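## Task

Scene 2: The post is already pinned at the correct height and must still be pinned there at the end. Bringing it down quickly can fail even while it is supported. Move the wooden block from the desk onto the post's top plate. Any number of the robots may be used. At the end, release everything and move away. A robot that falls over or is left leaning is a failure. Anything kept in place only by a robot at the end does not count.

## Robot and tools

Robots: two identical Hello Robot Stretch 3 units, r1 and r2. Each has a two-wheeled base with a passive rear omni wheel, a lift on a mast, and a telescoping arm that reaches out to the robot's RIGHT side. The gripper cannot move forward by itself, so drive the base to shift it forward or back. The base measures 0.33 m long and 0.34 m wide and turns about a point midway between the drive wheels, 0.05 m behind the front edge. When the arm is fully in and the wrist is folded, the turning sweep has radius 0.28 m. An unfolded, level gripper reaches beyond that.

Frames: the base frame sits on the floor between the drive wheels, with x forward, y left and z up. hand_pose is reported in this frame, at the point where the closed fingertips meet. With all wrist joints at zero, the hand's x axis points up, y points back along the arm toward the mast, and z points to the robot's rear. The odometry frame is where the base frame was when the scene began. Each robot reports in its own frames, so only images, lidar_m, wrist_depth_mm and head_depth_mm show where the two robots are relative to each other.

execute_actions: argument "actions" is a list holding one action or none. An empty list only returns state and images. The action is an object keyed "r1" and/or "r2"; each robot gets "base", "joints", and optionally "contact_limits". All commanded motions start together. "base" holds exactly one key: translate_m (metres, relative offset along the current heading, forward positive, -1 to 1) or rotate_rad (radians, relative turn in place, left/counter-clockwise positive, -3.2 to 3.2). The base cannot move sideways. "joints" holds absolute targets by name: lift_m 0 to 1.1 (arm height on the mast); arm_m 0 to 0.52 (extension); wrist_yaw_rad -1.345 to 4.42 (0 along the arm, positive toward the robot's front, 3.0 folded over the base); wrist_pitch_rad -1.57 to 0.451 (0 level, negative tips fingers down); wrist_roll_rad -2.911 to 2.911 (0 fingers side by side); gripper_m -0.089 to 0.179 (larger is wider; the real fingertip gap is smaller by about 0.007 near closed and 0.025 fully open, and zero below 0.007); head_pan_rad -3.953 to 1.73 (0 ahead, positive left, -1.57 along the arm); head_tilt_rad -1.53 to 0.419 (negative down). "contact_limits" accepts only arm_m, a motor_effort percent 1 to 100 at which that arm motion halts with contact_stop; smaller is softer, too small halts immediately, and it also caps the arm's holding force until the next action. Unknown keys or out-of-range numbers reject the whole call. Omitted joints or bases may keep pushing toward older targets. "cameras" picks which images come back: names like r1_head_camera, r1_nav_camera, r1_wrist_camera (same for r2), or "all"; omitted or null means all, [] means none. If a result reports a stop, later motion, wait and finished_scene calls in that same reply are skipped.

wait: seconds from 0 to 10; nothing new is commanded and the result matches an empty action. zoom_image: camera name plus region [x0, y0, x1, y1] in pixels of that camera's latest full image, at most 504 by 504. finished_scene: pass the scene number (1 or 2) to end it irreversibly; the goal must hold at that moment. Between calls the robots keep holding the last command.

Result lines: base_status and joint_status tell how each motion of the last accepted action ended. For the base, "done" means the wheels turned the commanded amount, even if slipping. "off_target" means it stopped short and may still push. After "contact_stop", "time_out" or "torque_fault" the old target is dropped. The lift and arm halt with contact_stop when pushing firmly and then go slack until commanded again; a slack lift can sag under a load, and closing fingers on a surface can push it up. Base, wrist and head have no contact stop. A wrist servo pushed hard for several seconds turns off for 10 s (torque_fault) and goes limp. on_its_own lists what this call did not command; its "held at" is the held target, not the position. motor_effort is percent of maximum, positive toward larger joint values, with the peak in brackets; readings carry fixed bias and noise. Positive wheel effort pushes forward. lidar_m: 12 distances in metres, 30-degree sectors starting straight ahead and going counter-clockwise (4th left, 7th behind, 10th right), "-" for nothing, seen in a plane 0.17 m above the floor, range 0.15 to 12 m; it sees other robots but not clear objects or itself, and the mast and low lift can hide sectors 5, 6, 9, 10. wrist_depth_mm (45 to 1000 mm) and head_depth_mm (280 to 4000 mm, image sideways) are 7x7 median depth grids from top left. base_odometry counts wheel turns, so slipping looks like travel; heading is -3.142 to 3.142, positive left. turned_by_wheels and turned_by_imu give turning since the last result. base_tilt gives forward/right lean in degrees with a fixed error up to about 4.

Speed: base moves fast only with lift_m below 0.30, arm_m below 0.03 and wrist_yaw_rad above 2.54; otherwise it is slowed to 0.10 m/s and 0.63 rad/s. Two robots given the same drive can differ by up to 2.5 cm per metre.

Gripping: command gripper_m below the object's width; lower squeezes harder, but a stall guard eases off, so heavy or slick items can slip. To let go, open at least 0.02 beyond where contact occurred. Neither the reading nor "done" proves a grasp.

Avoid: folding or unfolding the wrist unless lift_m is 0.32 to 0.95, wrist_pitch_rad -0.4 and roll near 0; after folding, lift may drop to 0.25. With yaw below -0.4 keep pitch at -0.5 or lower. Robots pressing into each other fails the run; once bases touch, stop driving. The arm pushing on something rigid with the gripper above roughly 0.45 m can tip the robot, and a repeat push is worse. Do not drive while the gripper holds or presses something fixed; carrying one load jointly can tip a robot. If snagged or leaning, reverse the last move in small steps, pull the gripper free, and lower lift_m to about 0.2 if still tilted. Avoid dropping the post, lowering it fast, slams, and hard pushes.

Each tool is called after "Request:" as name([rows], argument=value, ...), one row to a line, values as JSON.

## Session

Request:
execute_actions(actions=[])

Scene clock: 0.00 s.
r1.base_odometry: x=+0.000 y=+0.000 heading=+0.000 (m, m, rad; r1's odometry frame)
r1.turned_by_wheels: +0.000 (rad since the last result)
r1.turned_by_imu: +0.000 (rad since the last result)
r1.base_tilt: forward=+2.2 right=-3.2 (deg)
r1.lidar_m: 2.78 4.50 2.80 3.05 1.53 1.25 1.24 1.36 1.14 1.13 1.24 1.91
r1.head_depth_mm: 2038 3207 - - - 2934 2050 / 2010 3161 - - - 2980 2058 / 2014 3116 - - - 3006 2079 / 2003 3068 - - - 3072 2100 / 1969 3024 - - - 3091 2122 / 1945 2997 - - - 2918 2135 / 1945 2920 - - - 3119 2155
r1.base_status: not commanded
r1.joint_positions: lift_m=+0.518 arm_m=+0.000 wrist_yaw_rad=+2.846 wrist_pitch_rad=-0.366 wrist_roll_rad=-0.012 gripper_m=+0.037 head_pan_rad=-0.003 head_tilt_rad=-0.018
r1.joint_status: not commanded
r1.motor_effort: left_wheel=+0 right_wheel=+0 lift_m=+24 arm_m=-1 wrist_yaw_rad=-1 wrist_pitch_rad=+5 wrist_roll_rad=+0 gripper_m=+1 head_pan_rad=+0 head_tilt_rad=+2 (%)
r1.hand_pose: x=+0.0459 y=+0.0756 z=+0.5424 quat_wxyz=(+0.230, +0.702, +0.027, +0.673) (m; r1's base frame)
r1.wrist_depth_mm: - - - - - - - / - - - - - - - / - - - - - - - / - - - - - - - / 915 964 964 921 986 - - / 753 - 755 811 805 831 858 / 679 - 687 691 692 723 733
r2.base_odometry: x=+0.000 y=+0.000 heading=+0.000 (m, m, rad; r2's odometry frame)
r2.turned_by_wheels: +0.000 (rad since the last result)
r2.turned_by_imu: +0.000 (rad since the last result)
r2.base_tilt: forward=+1.7 right=+0.2 (deg)
r2.lidar_m: 1.20 1.53 2.89 2.94 3.74 3.58 1.65 3.05 4.23 1.87 1.27 1.18
r2.head_depth_mm: 1082 1088 1091 1088 1091 1088 1085 / 1139 1145 1141 1142 1142 1143 1142 / 1209 1206 1205 1210 1210 1212 1213 / 1275 1275 1269 1272 1281 1280 1271 / 1358 1343 1342 1357 1354 1357 1349 / 1423 1439 1439 1438 1432 1453 1440 / 1542 1543 1525 1547 1557 1542 1542
r2.base_status: not commanded
r2.joint_positions: lift_m=+0.450 arm_m=+0.001 wrist_yaw_rad=+3.123 wrist_pitch_rad=-0.499 wrist_roll_rad=-0.012 gripper_m=+0.037 head_pan_rad=-0.012 head_tilt_rad=+0.014
r2.joint_status: not commanded
r2.motor_effort: left_wheel=-1 right_wheel=-1 lift_m=+25 arm_m=-1 wrist_yaw_rad=+0 wrist_pitch_rad=+5 wrist_roll_rad=+0 gripper_m=+0 head_pan_rad=+0 head_tilt_rad=+2 (%)
r2.hand_pose: x=-0.0172 y=+0.0670 z=+0.4444 quat_wxyz=(+0.180, +0.682, +0.169, +0.688) (m; r2's base frame)
r2.wrist_depth_mm: - - - - - - - / - - - - - - - / - - - - - - - / 914 956 - 928 896 907 870 / 779 785 766 778 760 732 744 / 665 676 - 657 - 662 659 / 600 603 - 606 574 579 571
pictures: r1_head_camera (sideways: a quarter turn clockwise sets it upright), r1_nav_camera (sideways: a quarter turn counterclockwise sets it upright), r1_wrist_camera, r2_head_camera (sideways: a quarter turn clockwise sets it upright), r2_nav_camera (sideways: a quarter turn counterclockwise sets it upright), r2_wrist_camera
Images, in order (width x height): r1_head_camera 896x504, r1_nav_camera 672x504, r1_wrist_camera 644x364, r2_head_camera 896x504, r2_nav_camera 672x504, r2_wrist_camera 644x364.

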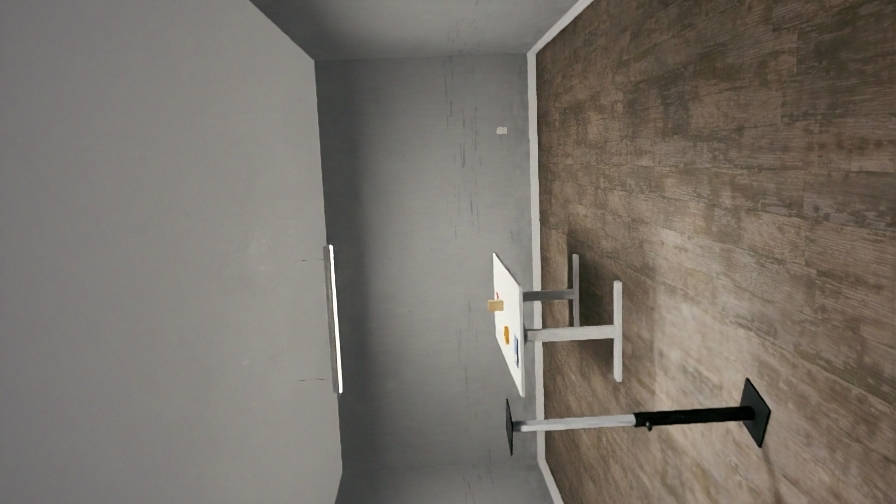

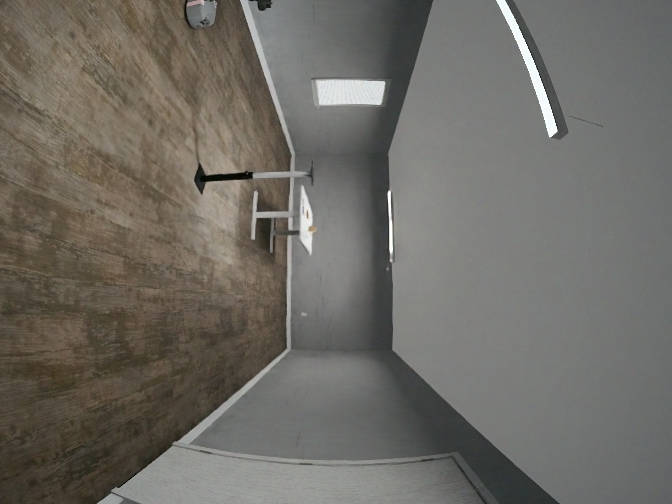

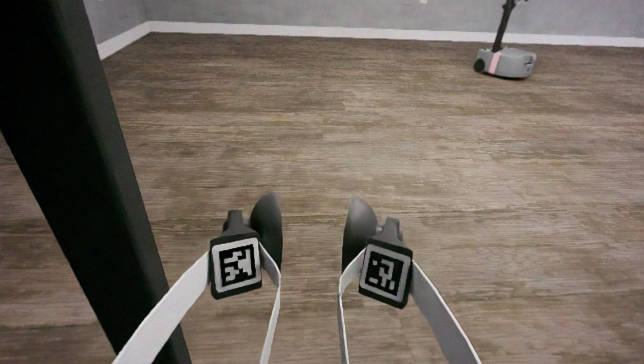

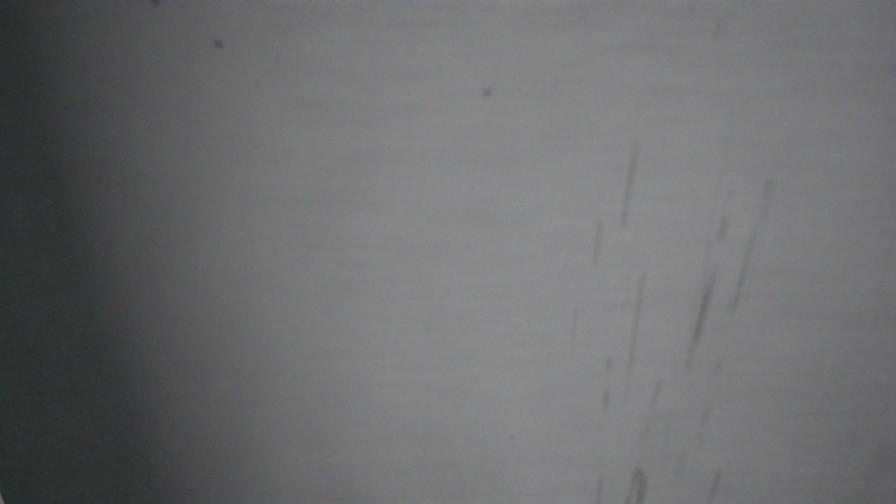

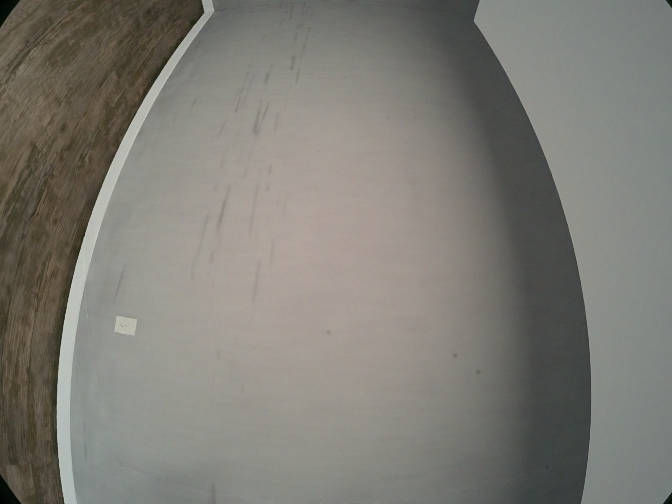

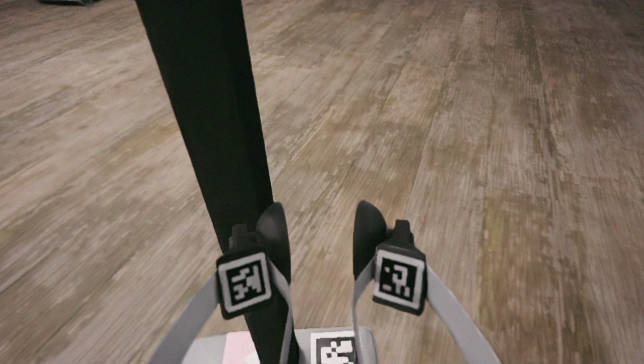

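Request:
execute_actions([
  {"r2":{"joints":{"lift_m":0.28,"wrist_pitch_rad":-0.4,"head_pan_rad":-2.55,"head_tilt_rad":-0.2}}},
], cameras=["r2_head_camera","r2_nav_camera","r1_head_camera"])

Request:
zoom_image(camera="r1_head_camera", region=[460,230,660,430])

Scene clock: 9.57 s.
r1.base_odometry: x=+0.000 y=+0.000 heading=+0.000 (m, m, rad; r1's odometry frame)
r1.turned_by_wheels: +0.000 (rad since the last result)
r1.turned_by_imu: +0.001 (rad since the last result)
r1.base_tilt: forward=+2.2 right=-3.2 (deg)
r1.lidar_m: 2.78 4.51 2.80 3.04 1.53 1.25 1.24 1.37 1.14 1.13 1.24 1.90
r1.head_depth_mm: 2050 3204 - - - 2939 2053 / 2035 3154 - - - 2954 2070 / 2015 3104 - - - 2989 2083 / 1989 3095 - - - 3015 2101 / 1967 3010 - - - 3041 2124 / 1955 2976 - - - 2938 2149 / 1924 2941 - - - 3148 2150
r1.base_status: not commanded
r1.joint_positions: lift_m=+0.518 arm_m=+0.000 wrist_yaw_rad=+2.846 wrist_pitch_rad=-0.366 wrist_roll_rad=-0.012 gripper_m=+0.037 head_pan_rad=-0.003 head_tilt_rad=-0.018
r1.joint_status: not commanded
r1.motor_effort: left_wheel=+0(0) right_wheel=-1(0) lift_m=+25(24) arm_m=+0(0) wrist_yaw_rad=-1(0) wrist_pitch_rad=+5(5) wrist_roll_rad=+0(0) gripper_m=+1(1) head_pan_rad=+0(0) head_tilt_rad=+2(2) (%)
r1.hand_pose: x=+0.0459 y=+0.0756 z=+0.5424 quat_wxyz=(+0.230, +0.702, +0.027, +0.673) (m; r1's base frame)
r1.wrist_depth_mm: - - - - - - - / - - - - - - - / - - - - - - - / - - - - - - - / 899 956 955 957 980 - - / 778 - 747 799 839 840 849 / 658 - 699 709 695 706 716
r2.base_odometry: x=+0.000 y=+0.000 heading=+0.000 (m, m, rad; r2's odometry frame)
r2.turned_by_wheels: +0.000 (rad since the last result)
r2.turned_by_imu: +0.001 (rad since the last result)
r2.base_tilt: forward=+1.6 right=+0.2 (deg)
r2.lidar_m: 1.20 1.53 2.88 2.93 3.75 3.58 1.65 3.05 4.22 1.88 1.27 1.18
r2.head_depth_mm: 2909 - - - 3247 2183 1626 / 2912 - - - 3248 2171 1621 / 2948 - - - 3257 2176 1635 / 2939 - - - 3277 2189 1625 / 2931 - - - 3211 2145 1639 / 2909 - - - 3264 2181 1629 / 2885 - - - 3273 2200 1644
r2.base_status: not commanded
r2.joint_positions: lift_m=+0.280 arm_m=+0.001 wrist_yaw_rad=+3.123 wrist_pitch_rad=-0.422 wrist_roll_rad=-0.012 gripper_m=+0.037 head_pan_rad=-2.543 head_tilt_rad=-0.197
r2.joint_status: all done
r2.motor_effort: left_wheel=+0(0) right_wheel=-1(0) lift_m=+15(23) arm_m=-1(1) wrist_yaw_rad=+0(1) wrist_pitch_rad=+8(7) wrist_roll_rad=+0(0) gripper_m=+1(1) head_pan_rad=-3(32) head_tilt_rad=-2(24) (%)
r2.hand_pose: x=-0.0170 y=+0.0774 z=+0.2921 quat_wxyz=(+0.154, +0.688, +0.143, +0.694) (m; r2's base frame)
r2.wrist_depth_mm: - - - - - - - / - - - - - - - / 919 922 - 910 876 868 826 / 737 718 - 716 688 682 680 / 607 596 - 595 607 581 572 / 519 520 - - - 483 481 / 461 - - - 433 428 428
pictures: r1_head_camera (sideways: a quarter turn clockwise sets it upright), r2_head_camera (sideways: a quarter turn clockwise sets it upright), r2_nav_camera (sideways: a quarter turn counterclockwise sets it upright)
Images, in order (width x height): r1_head_camera 896x504, r2_head_camera 896x504, r2_nav_camera 672x504.

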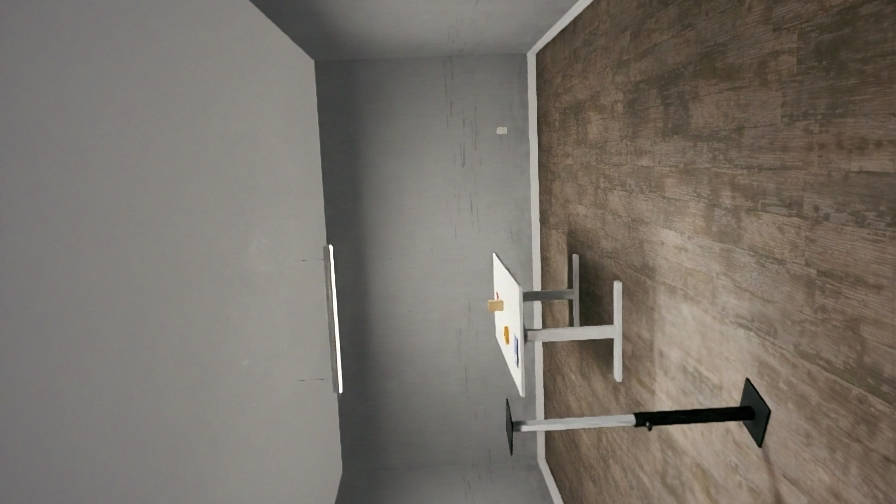

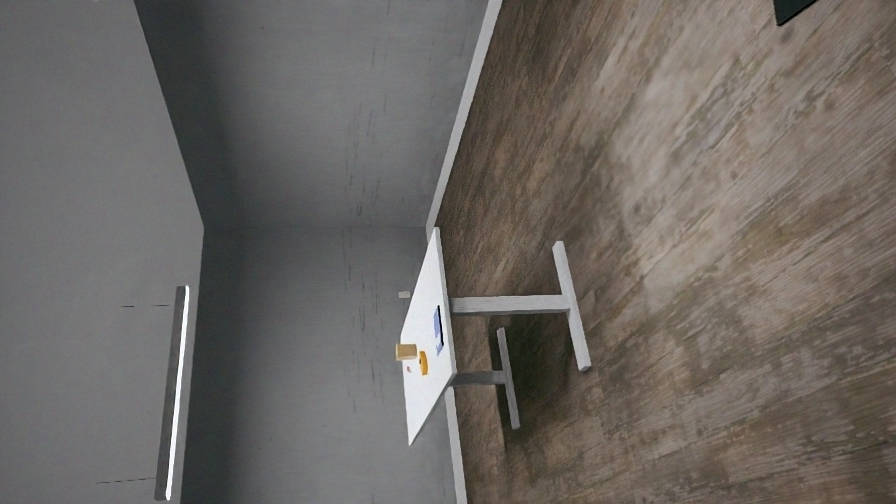

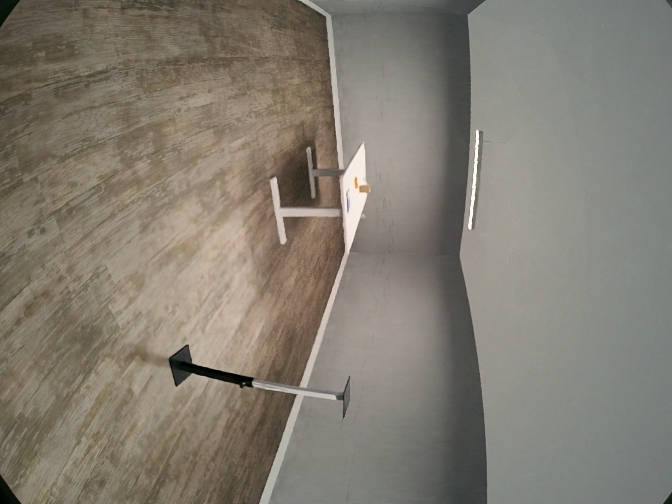

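Region (460, 230, 660, 430) of r1_head_camera's 896x504 image, scaled by 2.520, with more detail than that image has.

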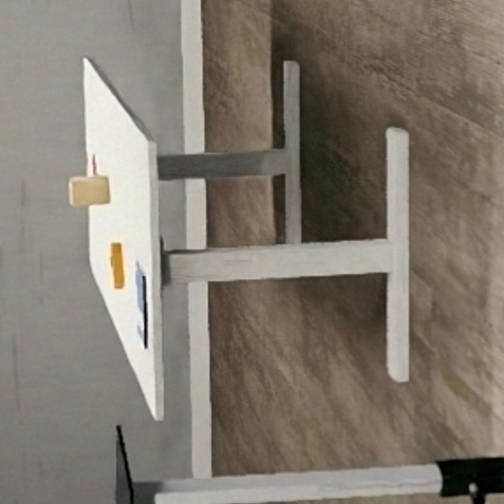

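Request:
zoom_image(camera="r2_head_camera", region=[370,210,620,460])

Region (370, 210, 620, 460) of r2_head_camera's 896x504 image, scaled by 2.016, with more detail than that image has.

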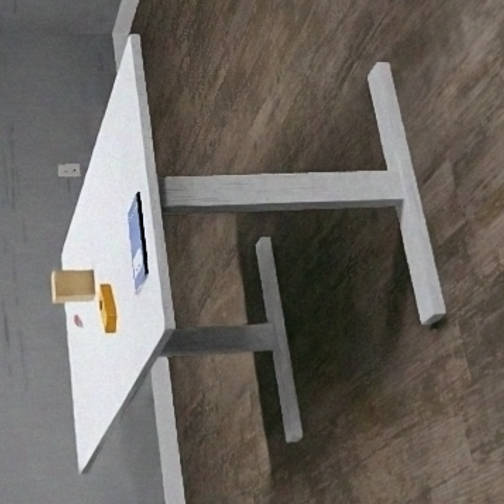

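Request:
execute_actions([
  {"r2":{"base":{"rotate_rad":-2.235},"joints":{"head_pan_rad":-0.4,"head_tilt_rad":-0.3}}},
], cameras=[])

Request:
execute_actions([
  {"r2":{"base":{"translate_m":1.0}}},
], cameras=[])

Request:
execute_actions([
  {"r2":{"base":{"translate_m":1.0}}},
], cameras=["r2_head_camera","r2_nav_camera"])

Scene clock: 131.07 s.
r1.base_odometry: x=+0.000 y=+0.000 heading=+0.000 (m, m, rad; r1's odometry frame)
r1.turned_by_wheels: +0.000 (rad since the last result)
r1.turned_by_imu: +0.001 (rad since the last result)
r1.base_tilt: forward=+2.2 right=-3.2 (deg)
r1.lidar_m: 2.79 4.54 2.94 3.06 1.53 1.25 1.24 1.36 1.14 1.13 1.24 1.90
r1.head_depth_mm: 2048 3180 - - - 2921 2036 / 2023 3132 - - - 2959 2053 / 2013 3107 - - - 3009 2077 / 1986 3091 - - - 3035 2084 / 1970 3006 - - - 3058 2112 / 1955 2961 - - - 2925 2122 / 1937 2916 - - - 3137 2147
r1.base_status: not commanded
r1.joint_positions: lift_m=+0.518 arm_m=+0.000 wrist_yaw_rad=+2.846 wrist_pitch_rad=-0.366 wrist_roll_rad=-0.012 gripper_m=+0.037 head_pan_rad=-0.003 head_tilt_rad=-0.018
r1.joint_status: not commanded
r1.motor_effort: left_wheel=+0(0) right_wheel=-1(0) lift_m=+24(24) arm_m=-1(1) wrist_yaw_rad=+0(1) wrist_pitch_rad=+5(5) wrist_roll_rad=+0(0) gripper_m=+0(0) head_pan_rad=+0(0) head_tilt_rad=+2(2) (%)
r1.hand_pose: x=+0.0459 y=+0.0756 z=+0.5424 quat_wxyz=(+0.230, +0.702, +0.027, +0.673) (m; r1's base frame)
r1.wrist_depth_mm: - - - - - - - / - - - - - - - / - - - - - - - / - - - - - - - / 871 949 956 970 978 - - / 749 - 754 803 850 848 850 / 669 - 682 695 686 736 719
r2.base_odometry: x=+0.000 y=+0.000 heading=-2.235 (m, m, rad; r2's odometry frame)
r2.turned_by_wheels: -2.235 (rad since the last result)
r2.turned_by_imu: -2.179 (rad since the last result)
r2.base_tilt: forward=+1.6 right=+0.0 (deg)
r2.lidar_m: 3.05 2.19 1.33 1.18 1.18 1.41 2.60 2.90 2.90 3.57 3.59 1.64
r2.head_depth_mm: 3829 - - - 2382 1801 1474 / - - - - 2627 1886 1465 / - - - - 2641 1889 1476 / - - - - 2639 1916 1481 / - - - - 2671 1891 1478 / 3633 - - 3994 2664 1915 1495 / 3685 - - - 2712 1889 1488
r2.base_status: done
r2.joint_positions: lift_m=+0.280 arm_m=+0.002 wrist_yaw_rad=+3.123 wrist_pitch_rad=-0.422 wrist_roll_rad=-0.012 gripper_m=+0.037 head_pan_rad=-0.407 head_tilt_rad=-0.296
r2.joint_status: all done
r2.motor_effort: left_wheel=+2(15) right_wheel=-2(6) lift_m=+15(15) arm_m=-1(1) wrist_yaw_rad=+0(1) wrist_pitch_rad=+8(8) wrist_roll_rad=+0(0) gripper_m=+0(0) head_pan_rad=+3(34) head_tilt_rad=-1(15) (%)
r2.hand_pose: x=-0.0170 y=+0.0774 z=+0.2922 quat_wxyz=(+0.154, +0.688, +0.143, +0.694) (m; r2's base frame)
r2.wrist_depth_mm: 998 - - - - - - / - - - - - - - / 914 877 - 890 869 885 860 / 717 720 - 710 696 693 679 / 601 585 - 596 591 575 549 / 513 520 - - - 495 488 / 462 - - - 432 430 429
pictures: none
No camera images: the call's "cameras" was empty. Leave "cameras" out to get every camera's image.

Scene clock: 136.17 s.
r1.base_odometry: x=+0.000 y=+0.000 heading=+0.000 (m, m, rad; r1's odometry frame)
r1.turned_by_wheels: +0.000 (rad since the last result)
r1.turned_by_imu: +0.001 (rad since the last result)
r1.base_tilt: forward=+2.2 right=-3.2 (deg)
r1.lidar_m: 2.78 3.44 3.66 3.03 1.53 1.25 1.24 1.36 1.14 1.13 1.24 1.90
r1.head_depth_mm: 2052 3233 - - - 2936 2043 / 2041 3157 - - - 2972 2061 / 2010 3090 - - - 3019 2081 / 1998 3098 - - - 3030 2099 / 1976 3020 - - - 3075 2119 / 1968 2983 - - - 2925 2142 / 1924 2959 - - - 3173 2179
r1.base_status: not commanded
r1.joint_positions: lift_m=+0.518 arm_m=+0.000 wrist_yaw_rad=+2.846 wrist_pitch_rad=-0.366 wrist_roll_rad=-0.012 gripper_m=+0.037 head_pan_rad=-0.003 head_tilt_rad=-0.018
r1.joint_status: not commanded
r1.motor_effort: left_wheel=+0(1) right_wheel=-1(0) lift_m=+23(24) arm_m=+0(0) wrist_yaw_rad=-1(1) wrist_pitch_rad=+5(5) wrist_roll_rad=+0(0) gripper_m=+1(0) head_pan_rad=+0(0) head_tilt_rad=+2(2) (%)
r1.hand_pose: x=+0.0459 y=+0.0756 z=+0.5424 quat_wxyz=(+0.230, +0.702, +0.027, +0.673) (m; r1's base frame)
r1.wrist_depth_mm: - - - - - - - / - - - - - - - / - - - - - - - / - - - - - - - / 886 952 982 936 987 - - / 750 - 738 787 825 824 832 / 665 - 684 698 701 719 710
r2.base_odometry: x=-0.616 y=-0.788 heading=-2.235 (m, m, rad; r2's odometry frame)
r2.turned_by_wheels: +0.000 (rad since the last result)
r2.turned_by_imu: +0.006 (rad since the last result)
r2.base_tilt: forward=+1.7 right=+0.1 (deg)
r2.lidar_m: 3.22 2.56 1.57 1.39 1.40 1.66 3.11 3.89 3.43 1.15 3.41 2.05
r2.head_depth_mm: 3742 3912 - - 2641 1878 1474 / - - - - 2609 1896 1485 / - - - 3963 2660 1890 1480 / - - - 3398 2458 1891 1481 / - - - 2405 2483 1894 1487 / - - - 2667 2647 1915 1485 / - - - - 2662 1913 1487
r2.base_status: done
r2.joint_positions: lift_m=+0.280 arm_m=+0.002 wrist_yaw_rad=+3.123 wrist_pitch_rad=-0.422 wrist_roll_rad=-0.012 gripper_m=+0.037 head_pan_rad=-0.407 head_tilt_rad=-0.297
r2.joint_status: not commanded
r2.motor_effort: left_wheel=+1(13) right_wheel=-2(5) lift_m=+15(15) arm_m=-1(1) wrist_yaw_rad=+0(0) wrist_pitch_rad=+8(8) wrist_roll_rad=-1(0) gripper_m=+1(0) head_pan_rad=+4(3) head_tilt_rad=-2(2) (%)
r2.hand_pose: x=-0.0170 y=+0.0774 z=+0.2923 quat_wxyz=(+0.154, +0.688, +0.143, +0.694) (m; r2's base frame)
r2.wrist_depth_mm: - - - - - - - / - - - - - - - / 947 947 - 886 868 869 861 / 710 719 - 689 699 689 684 / 606 591 - 589 606 569 561 / 517 528 - - - 498 490 / 460 - - - 432 439 431
pictures: none
No camera images: the call's "cameras" was empty. Leave "cameras" out to get every camera's image.

Scene clock: 141.27 s.
r1.base_odometry: x=+0.000 y=+0.000 heading=+0.000 (m, m, rad; r1's odometry frame)
r1.turned_by_wheels: +0.000 (rad since the last result)
r1.turned_by_imu: +0.001 (rad since the last result)
r1.base_tilt: forward=+2.2 right=-3.2 (deg)
r1.lidar_m: 2.79 4.12 3.67 3.06 1.53 1.25 1.24 1.36 1.14 1.13 1.24 1.90
r1.head_depth_mm: 2042 3205 - - - 2941 2042 / 2035 3158 - - - 2990 2073 / 2000 3106 - - - 3004 2082 / 1997 3075 - - - 3037 2112 / 1973 3003 - - - 3077 2118 / 1955 2980 - - - 2943 2131 / 1939 2901 - - - 3129 2141
r1.base_status: not commanded
r1.joint_positions: lift_m=+0.518 arm_m=+0.000 wrist_yaw_rad=+2.846 wrist_pitch_rad=-0.366 wrist_roll_rad=-0.012 gripper_m=+0.037 head_pan_rad=-0.003 head_tilt_rad=-0.018
r1.joint_status: not commanded
r1.motor_effort: left_wheel=+0(1) right_wheel=+0(0) lift_m=+25(25) arm_m=+0(0) wrist_yaw_rad=+0(1) wrist_pitch_rad=+4(5) wrist_roll_rad=+0(0) gripper_m=+0(0) head_pan_rad=+0(0) head_tilt_rad=+2(2) (%)
r1.hand_pose: x=+0.0459 y=+0.0756 z=+0.5424 quat_wxyz=(+0.230, +0.702, +0.027, +0.673) (m; r1's base frame)
r1.wrist_depth_mm: - - - - - - - / - - - - - - - / - - - - - - - / - - - - - - - / 899 946 960 974 987 - - / 762 - 747 787 820 840 858 / 671 - 683 693 692 714 717
r2.base_odometry: x=-1.233 y=-1.575 heading=-2.235 (m, m, rad; r2's odometry frame)
r2.turned_by_wheels: +0.000 (rad since the last result)
r2.turned_by_imu: +0.006 (rad since the last result)
r2.base_tilt: forward=+1.6 right=+0.0 (deg)
r2.lidar_m: 2.22 2.91 1.79 1.60 1.60 1.92 3.60 4.85 1.37 3.18 3.20 1.13
r2.head_depth_mm: 3505 3771 3928 3952 1394 1869 1468 / 3841 - - - 1250 1728 1421 / - - - 1928 1142 1828 1404 / - - - 1928 1174 1809 1470 / 3878 - - 1851 1318 1885 1474 / 3763 3881 - 1962 2450 1885 1492 / 3489 3661 3880 3717 2709 1903 1479
r2.base_status: done
r2.joint_positions: lift_m=+0.280 arm_m=+0.002 wrist_yaw_rad=+3.123 wrist_pitch_rad=-0.422 wrist_roll_rad=-0.012 gripper_m=+0.037 head_pan_rad=-0.407 head_tilt_rad=-0.297
r2.joint_status: not commanded
r2.motor_effort: left_wheel=+0(12) right_wheel=-1(4) lift_m=+16(15) arm_m=-1(1) wrist_yaw_rad=+0(0) wrist_pitch_rad=+8(8) wrist_roll_rad=+0(0) gripper_m=+1(0) head_pan_rad=+3(3) head_tilt_rad=-2(2) (%)
r2.hand_pose: x=-0.0170 y=+0.0774 z=+0.2923 quat_wxyz=(+0.154, +0.688, +0.143, +0.694) (m; r2's base frame)
r2.wrist_depth_mm: - - - - - - - / - - - - - - - / 919 899 - 876 897 866 824 / 752 721 - 711 711 686 693 / 613 601 - 577 595 565 568 / 512 535 - - - 494 486 / 457 - - - 434 432 423
pictures: r2_head_camera (sideways: a quarter turn clockwise sets it upright), r2_nav_camera (sideways: a quarter turn counterclockwise sets it upright)
Images, in order (width x height): r2_head_camera 896x504, r2_nav_camera 672x504.

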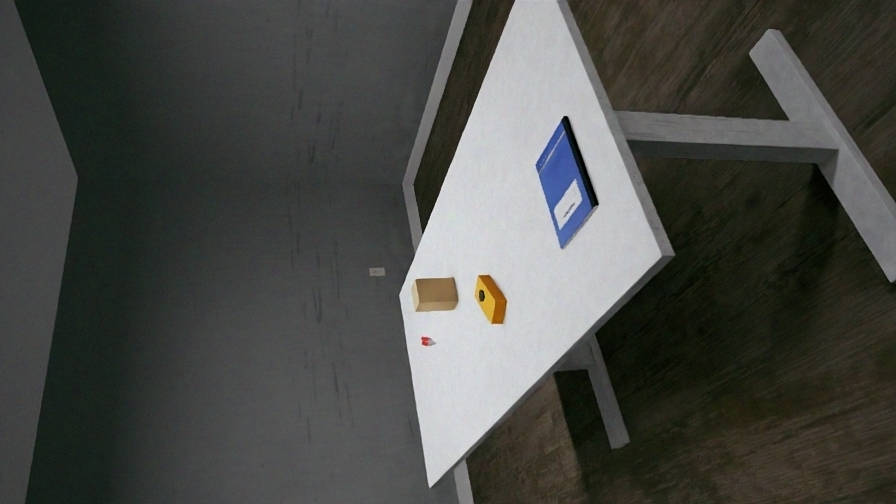

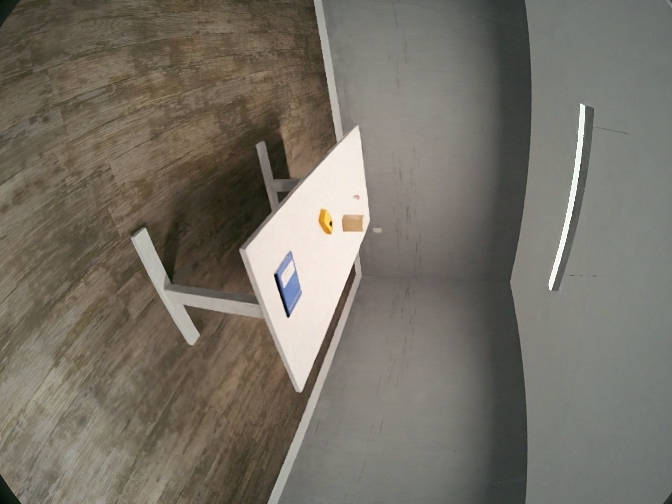

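Request:
execute_actions([
  {"r2":{"base":{"rotate_rad":0.1},"joints":{"head_pan_rad":-1.0,"head_tilt_rad":-0.6}}},
], cameras=[])

Request:
execute_actions([
  {"r2":{"base":{"translate_m":1.0}}},
], cameras=["r2_head_camera","r2_nav_camera"])

Scene clock: 207.43 s.
r1.base_odometry: x=+0.000 y=+0.000 heading=+0.000 (m, m, rad; r1's odometry frame)
r1.turned_by_wheels: +0.000 (rad since the last result)
r1.turned_by_imu: +0.001 (rad since the last result)
r1.base_tilt: forward=+2.2 right=-3.2 (deg)
r1.lidar_m: 2.79 4.13 3.68 3.05 1.53 1.25 1.24 1.36 1.14 1.13 1.24 1.91
r1.head_depth_mm: 2054 3186 - - - 2944 2049 / 2024 3151 - - - 2956 2074 / 2019 3103 - - - 2989 2081 / 1992 3048 - - - 3054 2098 / 1968 3005 - - - 3076 2140 / 1946 2996 - - - 2918 2139 / 1927 2923 - - - 3126 2153
r1.base_status: not commanded
r1.joint_positions: lift_m=+0.518 arm_m=+0.000 wrist_yaw_rad=+2.846 wrist_pitch_rad=-0.366 wrist_roll_rad=-0.012 gripper_m=+0.037 head_pan_rad=-0.003 head_tilt_rad=-0.018
r1.joint_status: not commanded
r1.motor_effort: left_wheel=+0(0) right_wheel=-1(0) lift_m=+24(24) arm_m=-1(1) wrist_yaw_rad=-1(0) wrist_pitch_rad=+5(5) wrist_roll_rad=+0(0) gripper_m=+0(0) head_pan_rad=+0(0) head_tilt_rad=+2(2) (%)
r1.hand_pose: x=+0.0459 y=+0.0756 z=+0.5424 quat_wxyz=(+0.230, +0.702, +0.027, +0.673) (m; r1's base frame)
r1.wrist_depth_mm: - - - - - - - / - - - - - - - / - - - - - - - / - - - - - - - / 910 983 957 967 984 - - / 776 - 755 788 826 826 848 / 665 - 692 692 698 737 730
r2.base_odometry: x=-1.233 y=-1.575 heading=-2.135 (m, m, rad; r2's odometry frame)
r2.turned_by_wheels: +0.100 (rad since the last result)
r2.turned_by_imu: +0.098 (rad since the last result)
r2.base_tilt: forward=+1.7 right=+0.1 (deg)
r2.lidar_m: 2.21 2.54 1.71 1.59 1.62 2.06 4.51 4.10 1.37 3.19 3.23 1.13
r2.head_depth_mm: 2686 2989 3108 2271 1746 1418 1204 / 2802 3105 3257 2265 1744 1429 1203 / 2951 3308 3299 2301 1777 1443 1211 / 3172 3515 3306 2319 1759 1442 1214 / 3343 3750 1457 2318 1721 1447 1221 / 3520 - 1468 1348 1587 1454 1218 / 3753 - 1489 1075 1788 1411 1225
r2.base_status: done
r2.joint_positions: lift_m=+0.280 arm_m=+0.002 wrist_yaw_rad=+3.123 wrist_pitch_rad=-0.422 wrist_roll_rad=-0.012 gripper_m=+0.037 head_pan_rad=-0.993 head_tilt_rad=-0.592
r2.joint_status: all done
r2.motor_effort: left_wheel=-3(14) right_wheel=+2(4) lift_m=+16(15) arm_m=-1(1) wrist_yaw_rad=+0(0) wrist_pitch_rad=+8(8) wrist_roll_rad=+0(0) gripper_m=+0(1) head_pan_rad=-2(31) head_tilt_rad=-4(29) (%)
r2.hand_pose: x=-0.0170 y=+0.0774 z=+0.2923 quat_wxyz=(+0.154, +0.688, +0.143, +0.694) (m; r2's base frame)
r2.wrist_depth_mm: - - - - - - - / - - - - - - - / 939 904 - 899 906 873 855 / 740 705 - 701 705 698 685 / 603 592 - 591 603 575 565 / 517 528 - - - 496 488 / 459 - - - 436 433 429
pictures: none
No camera images: the call's "cameras" was empty. Leave "cameras" out to get every camera's image.

Scene clock: 212.53 s.
r1.base_odometry: x=+0.000 y=+0.000 heading=+0.000 (m, m, rad; r1's odometry frame)
r1.turned_by_wheels: +0.000 (rad since the last result)
r1.turned_by_imu: +0.001 (rad since the last result)
r1.base_tilt: forward=+2.2 right=-3.2 (deg)
r1.lidar_m: 2.79 4.52 3.67 3.04 1.53 1.24 1.24 1.36 1.14 1.13 1.24 1.91
r1.head_depth_mm: 2062 3186 - - - 2921 2048 / 2033 3158 - - - 2964 2064 / 2012 3109 - - - 3002 2077 / 1997 3079 - - - 3031 2087 / 1982 3013 - - - 3073 2115 / 1969 2973 - - - 2925 2136 / 1928 2936 - - - 3165 2149
r1.base_status: not commanded
r1.joint_positions: lift_m=+0.518 arm_m=+0.000 wrist_yaw_rad=+2.846 wrist_pitch_rad=-0.366 wrist_roll_rad=-0.012 gripper_m=+0.037 head_pan_rad=-0.003 head_tilt_rad=-0.018
r1.joint_status: not commanded
r1.motor_effort: left_wheel=+0(0) right_wheel=-1(0) lift_m=+26(24) arm_m=-1(1) wrist_yaw_rad=-1(0) wrist_pitch_rad=+5(5) wrist_roll_rad=+0(0) gripper_m=+1(1) head_pan_rad=+0(0) head_tilt_rad=+2(2) (%)
r1.hand_pose: x=+0.0459 y=+0.0756 z=+0.5424 quat_wxyz=(+0.230, +0.702, +0.027, +0.673) (m; r1's base frame)
r1.wrist_depth_mm: - - - - - - - / - - - - - - - / - - - - - - - / - - - - - - - / 902 969 998 936 979 - - / 776 - 762 811 827 834 863 / 683 - 679 698 694 720 722
r2.base_odometry: x=-1.767 y=-2.420 heading=-2.135 (m, m, rad; r2's odometry frame)
r2.turned_by_wheels: +0.000 (rad since the last result)
r2.turned_by_imu: +0.006 (rad since the last result)
r2.base_tilt: forward=+1.6 right=+0.2 (deg)
r2.lidar_m: 2.95 2.69 1.82 1.70 1.73 2.21 4.90 2.16 3.31 0.70 3.15 1.28
r2.head_depth_mm: 2585 2867 3025 1001 769 628 567 / 2708 2990 3209 1002 772 628 1155 / 2847 3210 3293 1007 774 632 1206 / 3079 3419 3295 1009 780 668 1217 / 3213 3583 3345 1022 782 1335 1210 / 3444 3881 1461 1022 784 1408 1217 / 3446 3682 1478 1027 813 1453 1223
r2.base_status: done
r2.joint_positions: lift_m=+0.280 arm_m=+0.002 wrist_yaw_rad=+3.123 wrist_pitch_rad=-0.422 wrist_roll_rad=-0.012 gripper_m=+0.037 head_pan_rad=-0.993 head_tilt_rad=-0.593
r2.joint_status: not commanded
r2.motor_effort: left_wheel=-3(10) right_wheel=+1(5) lift_m=+15(16) arm_m=-1(1) wrist_yaw_rad=-1(0) wrist_pitch_rad=+8(8) wrist_roll_rad=+0(0) gripper_m=+0(0) head_pan_rad=-3(2) head_tilt_rad=-5(5) (%)
r2.hand_pose: x=-0.0170 y=+0.0774 z=+0.2923 quat_wxyz=(+0.154, +0.688, +0.143, +0.694) (m; r2's base frame)
r2.wrist_depth_mm: - - - - - - - / - - - - - - - / 945 910 - 922 862 892 865 / 730 731 - 700 693 702 686 / 596 598 - 584 599 571 572 / 510 522 - - - 492 489 / 460 - - - 436 430 429
pictures: r2_head_camera (sideways: a quarter turn clockwise sets it upright), r2_nav_camera (sideways: a quarter turn counterclockwise sets it upright)
Images, in order (width x height): r2_head_camera 896x504, r2_nav_camera 672x504.

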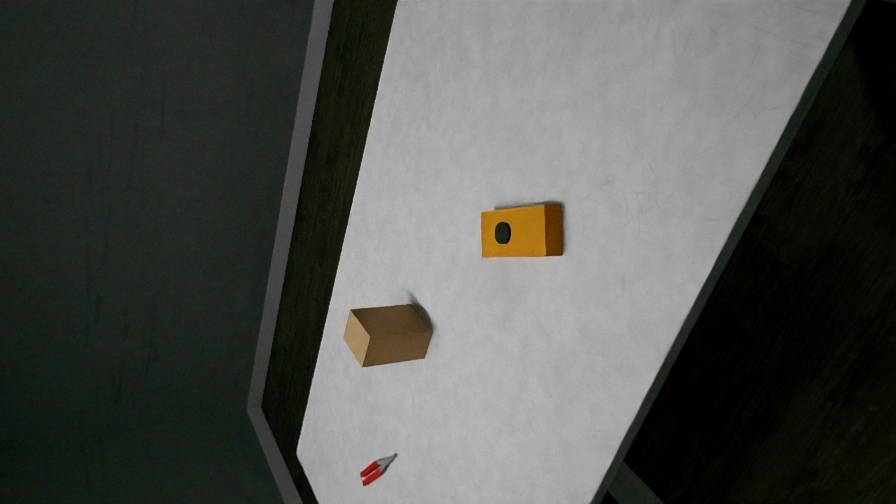

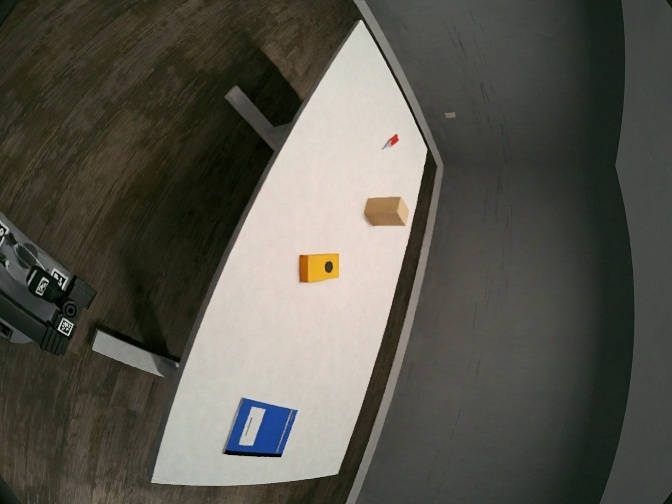

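Request:
execute_actions([
  {"r2":{"base":{"translate_m":0.56},"joints":{"lift_m":0.71,"wrist_yaw_rad":1.6,"head_pan_rad":-1.57,"head_tilt_rad":-0.65,"gripper_m":0.14}}},
], cameras=[])

Request:
execute_actions([
  {"r2":{"base":{"rotate_rad":0.15},"joints":{"wrist_yaw_rad":0.0,"wrist_pitch_rad":0.02,"arm_m":0.15}}},
], cameras=["r2_head_camera","r2_wrist_camera"])

Scene clock: 241.33 s.
r1.base_odometry: x=+0.000 y=+0.000 heading=+0.000 (m, m, rad; r1's odometry frame)
r1.turned_by_wheels: +0.000 (rad since the last result)
r1.turned_by_imu: +0.002 (rad since the last result)
r1.base_tilt: forward=+2.2 right=-3.2 (deg)
r1.lidar_m: 2.79 4.54 3.66 3.04 1.54 1.25 1.24 1.36 1.13 1.13 1.24 1.91
r1.head_depth_mm: 2049 3196 - - - 2933 2050 / 2026 3137 - - - 2970 2075 / 2004 3090 - - - 2978 2073 / 2002 3083 - - - 3055 2089 / 1971 3008 - - - 3085 2099 / 1954 2991 - - - 2944 2133 / 1928 2947 - - - 3142 2143
r1.base_status: not commanded
r1.joint_positions: lift_m=+0.518 arm_m=+0.000 wrist_yaw_rad=+2.846 wrist_pitch_rad=-0.366 wrist_roll_rad=-0.012 gripper_m=+0.037 head_pan_rad=-0.003 head_tilt_rad=-0.018
r1.joint_status: not commanded
r1.motor_effort: left_wheel=+0(0) right_wheel=+0(1) lift_m=+24(25) arm_m=+0(0) wrist_yaw_rad=-1(0) wrist_pitch_rad=+5(5) wrist_roll_rad=+0(0) gripper_m=+1(0) head_pan_rad=+0(0) head_tilt_rad=+2(2) (%)
r1.hand_pose: x=+0.0459 y=+0.0756 z=+0.5424 quat_wxyz=(+0.230, +0.702, +0.027, +0.673) (m; r1's base frame)
r1.wrist_depth_mm: - - - - - - - / - - - - - - - / - - - - - - - / - - - - - - - / 905 941 952 956 977 - - / 754 - 747 793 833 835 847 / 682 - 691 692 712 719 724
r2.base_odometry: x=-2.067 y=-2.893 heading=-2.135 (m, m, rad; r2's odometry frame)
r2.turned_by_wheels: +0.000 (rad since the last result)
r2.turned_by_imu: +0.004 (rad since the last result)
r2.base_tilt: forward=+1.7 right=+0.0 (deg)
r2.lidar_m: 2.39 2.43 1.87 1.75 1.78 2.28 5.09 2.67 0.93 3.02 0.82 0.82
r2.head_depth_mm: 2680 3006 2881 928 712 608 1175 / 2628 2917 2926 938 737 608 560 / 2639 2939 2935 936 741 610 554 / 2627 2846 2961 941 743 612 1136 / 2610 2943 2998 847 746 613 1141 / 2562 2863 2958 949 748 615 1118 / 2574 2878 2982 960 748 618 562
r2.base_status: done
r2.joint_positions: lift_m=+0.710 arm_m=+0.002 wrist_yaw_rad=+1.603 wrist_pitch_rad=-0.421 wrist_roll_rad=-0.012 gripper_m=+0.140 head_pan_rad=-1.563 head_tilt_rad=-0.642
r2.joint_status: all done
r2.motor_effort: left_wheel=-3(11) right_wheel=+1(6) lift_m=+33(36) arm_m=-1(1) wrist_yaw_rad=-3(4) wrist_pitch_rad=+8(8) wrist_roll_rad=+0(0) gripper_m=+1(92) head_pan_rad=-3(32) head_tilt_rad=-5(14) (%)
r2.hand_pose: x=+0.2025 y=-0.1394 z=+0.7216 quat_wxyz=(+0.590, +0.597, -0.371, +0.397) (m; r2's base frame)
r2.wrist_depth_mm: - - - - 526 500 485 / - - - - 457 337 329 / - - - - - 265 248 / - - - - - 235 202 / - - - - - - 174 / - - - - - - 160 / 919 867 936 923 860 855 875
pictures: none
No camera images: the call's "cameras" was empty. Leave "cameras" out to get every camera's image.

Scene clock: 243.67 s.
r1.base_odometry: x=+0.000 y=+0.000 heading=+0.000 (m, m, rad; r1's odometry frame)
r1.turned_by_wheels: +0.000 (rad since the last result)
r1.turned_by_imu: +0.001 (rad since the last result)
r1.base_tilt: forward=+2.2 right=-3.3 (deg)
r1.lidar_m: 2.79 4.51 3.66 3.04 1.53 1.25 1.24 1.36 1.14 1.13 1.24 1.90
r1.head_depth_mm: 2046 3215 - - - 2935 2042 / 2022 3138 - - - 2963 2064 / 2006 3118 - - - 3016 2075 / 1984 3061 - - - 3035 2100 / 1976 3007 - - - 3049 2107 / 1956 2978 - - - 2919 2131 / 1943 2910 - - - 3160 2149
r1.base_status: not commanded
r1.joint_positions: lift_m=+0.518 arm_m=+0.000 wrist_yaw_rad=+2.846 wrist_pitch_rad=-0.366 wrist_roll_rad=-0.012 gripper_m=+0.037 head_pan_rad=-0.003 head_tilt_rad=-0.018
r1.joint_status: not commanded
r1.motor_effort: left_wheel=+0(0) right_wheel=+0(0) lift_m=+25(25) arm_m=+0(0) wrist_yaw_rad=-1(0) wrist_pitch_rad=+5(5) wrist_roll_rad=+0(0) gripper_m=+0(0) head_pan_rad=+0(0) head_tilt_rad=+2(2) (%)
r1.hand_pose: x=+0.0459 y=+0.0756 z=+0.5424 quat_wxyz=(+0.230, +0.702, +0.027, +0.673) (m; r1's base frame)
r1.wrist_depth_mm: - - - - - - - / - - - - - - - / - - - - - - - / - - - - - - - / 915 932 981 949 - - - / 778 - 760 806 820 835 841 / 676 - 693 690 692 725 725
r2.base_odometry: x=-2.067 y=-2.893 heading=-1.985 (m, m, rad; r2's odometry frame)
r2.turned_by_wheels: +0.150 (rad since the last result)
r2.turned_by_imu: +0.147 (rad since the last result)
r2.base_tilt: forward=+1.8 right=+0.1 (deg)
r2.lidar_m: 2.39 2.37 1.80 1.75 1.85 2.63 2.67 0.93 3.12 3.02 0.82 2.45
r2.head_depth_mm: 2522 2835 2883 927 718 631 - / 2522 2880 2925 933 738 - 1124 / 2580 2876 2938 904 788 - 1130 / 2606 2937 2953 843 744 613 1140 / 2635 2995 2999 944 742 615 1163 / 2674 2972 3037 951 745 615 1167 / 2696 3022 3007 957 748 618 1162
r2.base_status: done
r2.joint_positions: lift_m=+0.710 arm_m=+0.150 wrist_yaw_rad=+0.003 wrist_pitch_rad=-0.005 wrist_roll_rad=-0.012 gripper_m=+0.140 head_pan_rad=-1.563 head_tilt_rad=-0.642
r2.joint_status: all done
r2.motor_effort: left_wheel=-4(9) right_wheel=+1(3) lift_m=+34(34) arm_m=+7(7) wrist_yaw_rad=-3(6) wrist_pitch_rad=+9(10) wrist_roll_rad=+0(0) gripper_m=+1(0) head_pan_rad=-3(3) head_tilt_rad=-5(5) (%)
r2.hand_pose: x=-0.0207 y=-0.5506 z=+0.8228 quat_wxyz=(+0.712, +0.003, -0.703, -0.001) (m; r2's base frame)
r2.wrist_depth_mm: - - - - - - - / - - - - - - - / - - - - - - - / - - 630 610 - - - / 498 517 428 398 450 482 437 / 344 - 318 308 320 - 316 / 271 252 256 256 252 249 244
pictures: r2_head_camera (sideways: a quarter turn clockwise sets it upright), r2_wrist_camera
Images, in order (width x height): r2_head_camera 896x504, r2_wrist_camera 644x364.

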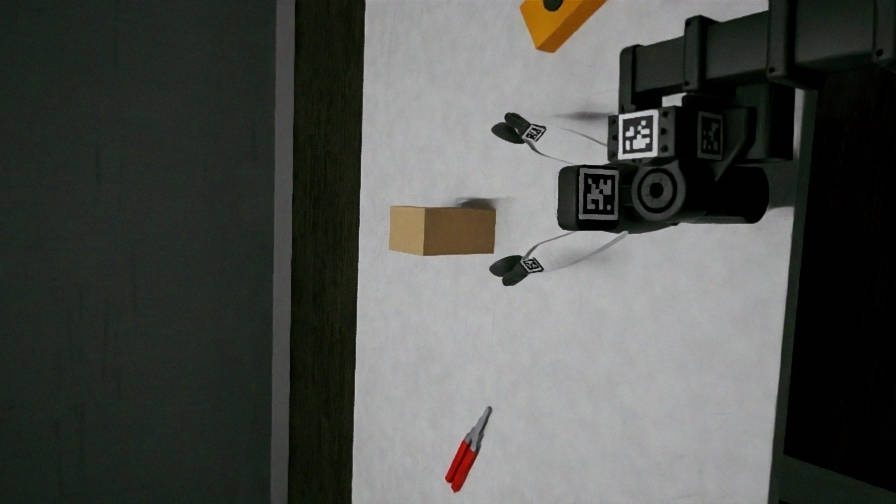

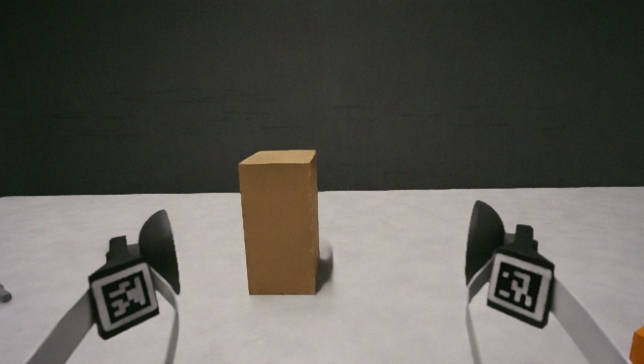

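Request:
execute_actions([
  {"r2":{"base":{"translate_m":0.033},"joints":{"arm_m":0.295,"lift_m":0.70,"gripper_m":0.12}}},
], cameras=["r2_head_camera","r2_wrist_camera"])

Scene clock: 255.93 s.
r1.base_odometry: x=+0.000 y=+0.000 heading=+0.000 (m, m, rad; r1's odometry frame)
r1.turned_by_wheels: +0.000 (rad since the last result)
r1.turned_by_imu: +0.001 (rad since the last result)
r1.base_tilt: forward=+2.2 right=-3.2 (deg)
r1.lidar_m: 2.79 4.53 3.69 3.04 1.53 1.24 1.24 1.36 1.14 1.13 1.24 1.91
r1.head_depth_mm: 2039 3188 - - - 2931 2046 / 2024 3120 - - - 2955 2067 / 2008 3096 - - - 3011 2084 / 1996 3073 - - - 3026 2109 / 1975 2998 - - - 3086 2123 / 1957 2986 - - - 2942 2138 / 1947 2933 - - - 3169 2157
r1.base_status: not commanded
r1.joint_positions: lift_m=+0.518 arm_m=+0.000 wrist_yaw_rad=+2.846 wrist_pitch_rad=-0.366 wrist_roll_rad=-0.012 gripper_m=+0.037 head_pan_rad=-0.003 head_tilt_rad=-0.018
r1.joint_status: not commanded
r1.motor_effort: left_wheel=+0(0) right_wheel=+0(0) lift_m=+25(25) arm_m=-1(0) wrist_yaw_rad=-1(1) wrist_pitch_rad=+5(5) wrist_roll_rad=+0(0) gripper_m=+0(0) head_pan_rad=+0(0) head_tilt_rad=+2(2) (%)
r1.hand_pose: x=+0.0459 y=+0.0756 z=+0.5424 quat_wxyz=(+0.230, +0.702, +0.027, +0.673) (m; r1's base frame)
r1.wrist_depth_mm: - - - - - - - / - - - - - - - / - - - - - - - / - - - - - - - / 919 962 947 934 973 - - / 761 - 758 815 807 824 847 / 679 - 686 686 721 725 730
r2.base_odometry: x=-2.080 y=-2.923 heading=-1.985 (m, m, rad; r2's odometry frame)
r2.turned_by_wheels: +0.000 (rad since the last result)
r2.turned_by_imu: +0.001 (rad since the last result)
r2.base_tilt: forward=+1.5 right=+0.2 (deg)
r2.lidar_m: 2.36 2.37 1.79 1.75 1.84 2.63 2.70 0.95 3.12 3.02 0.80 2.42
r2.head_depth_mm: 2545 2845 2936 930 736 628 - / 2548 2910 2935 932 - 608 1128 / 2556 2933 2924 915 - 610 1132 / 2616 2927 2956 908 745 612 1139 / 2650 2987 2972 950 747 615 1163 / 2677 2954 3013 952 749 615 1175 / 2712 3020 3067 953 749 617 1147
r2.base_status: done
r2.joint_positions: lift_m=+0.700 arm_m=+0.295 wrist_yaw_rad=+0.002 wrist_pitch_rad=-0.005 wrist_roll_rad=-0.012 gripper_m=+0.120 head_pan_rad=-1.563 head_tilt_rad=-0.642
r2.joint_status: all done
r2.motor_effort: left_wheel=-4(7) right_wheel=+1(3) lift_m=+16(29) arm_m=+7(7) wrist_yaw_rad=-2(3) wrist_pitch_rad=+9(9) wrist_roll_rad=+0(0) gripper_m=+0(77) head_pan_rad=-2(2) head_tilt_rad=-5(4) (%)
r2.hand_pose: x=-0.0210 y=-0.6956 z=+0.8138 quat_wxyz=(+0.712, +0.003, -0.703, -0.001) (m; r2's base frame)
r2.wrist_depth_mm: - - - - - - - / - - - - - - - / - - - - - - - / - - - 171 - - - / 458 498 263 146 412 453 410 / 327 - 279 151 287 - 297 / 259 236 235 157 236 235 235
pictures: r2_head_camera (sideways: a quarter turn clockwise sets it upright), r2_wrist_camera
Images, in order (width x height): r2_head_camera 896x504, r2_wrist_camera 644x364.

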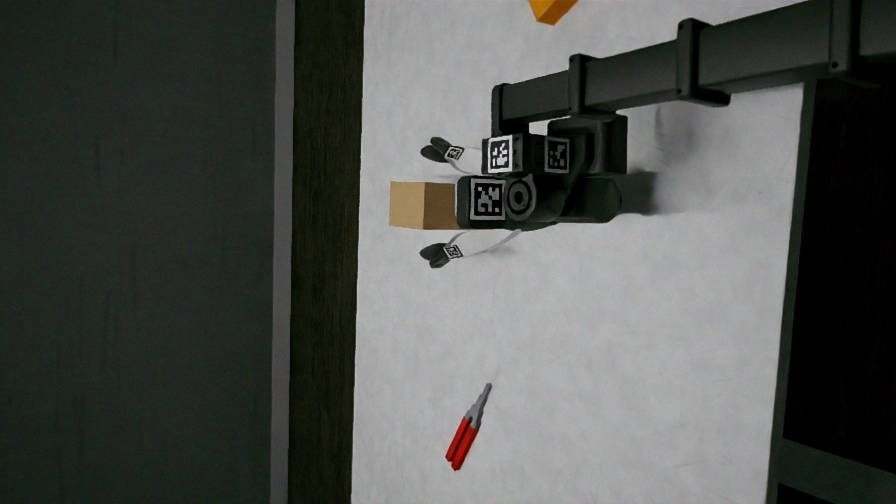

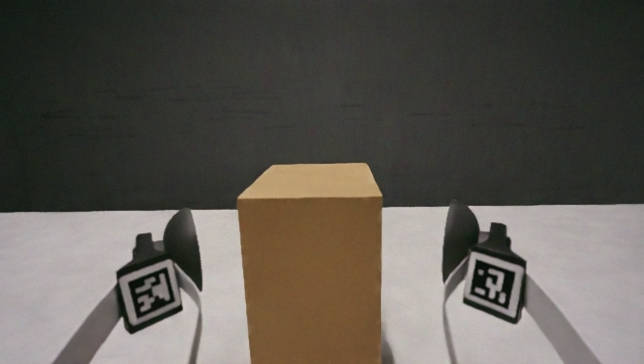

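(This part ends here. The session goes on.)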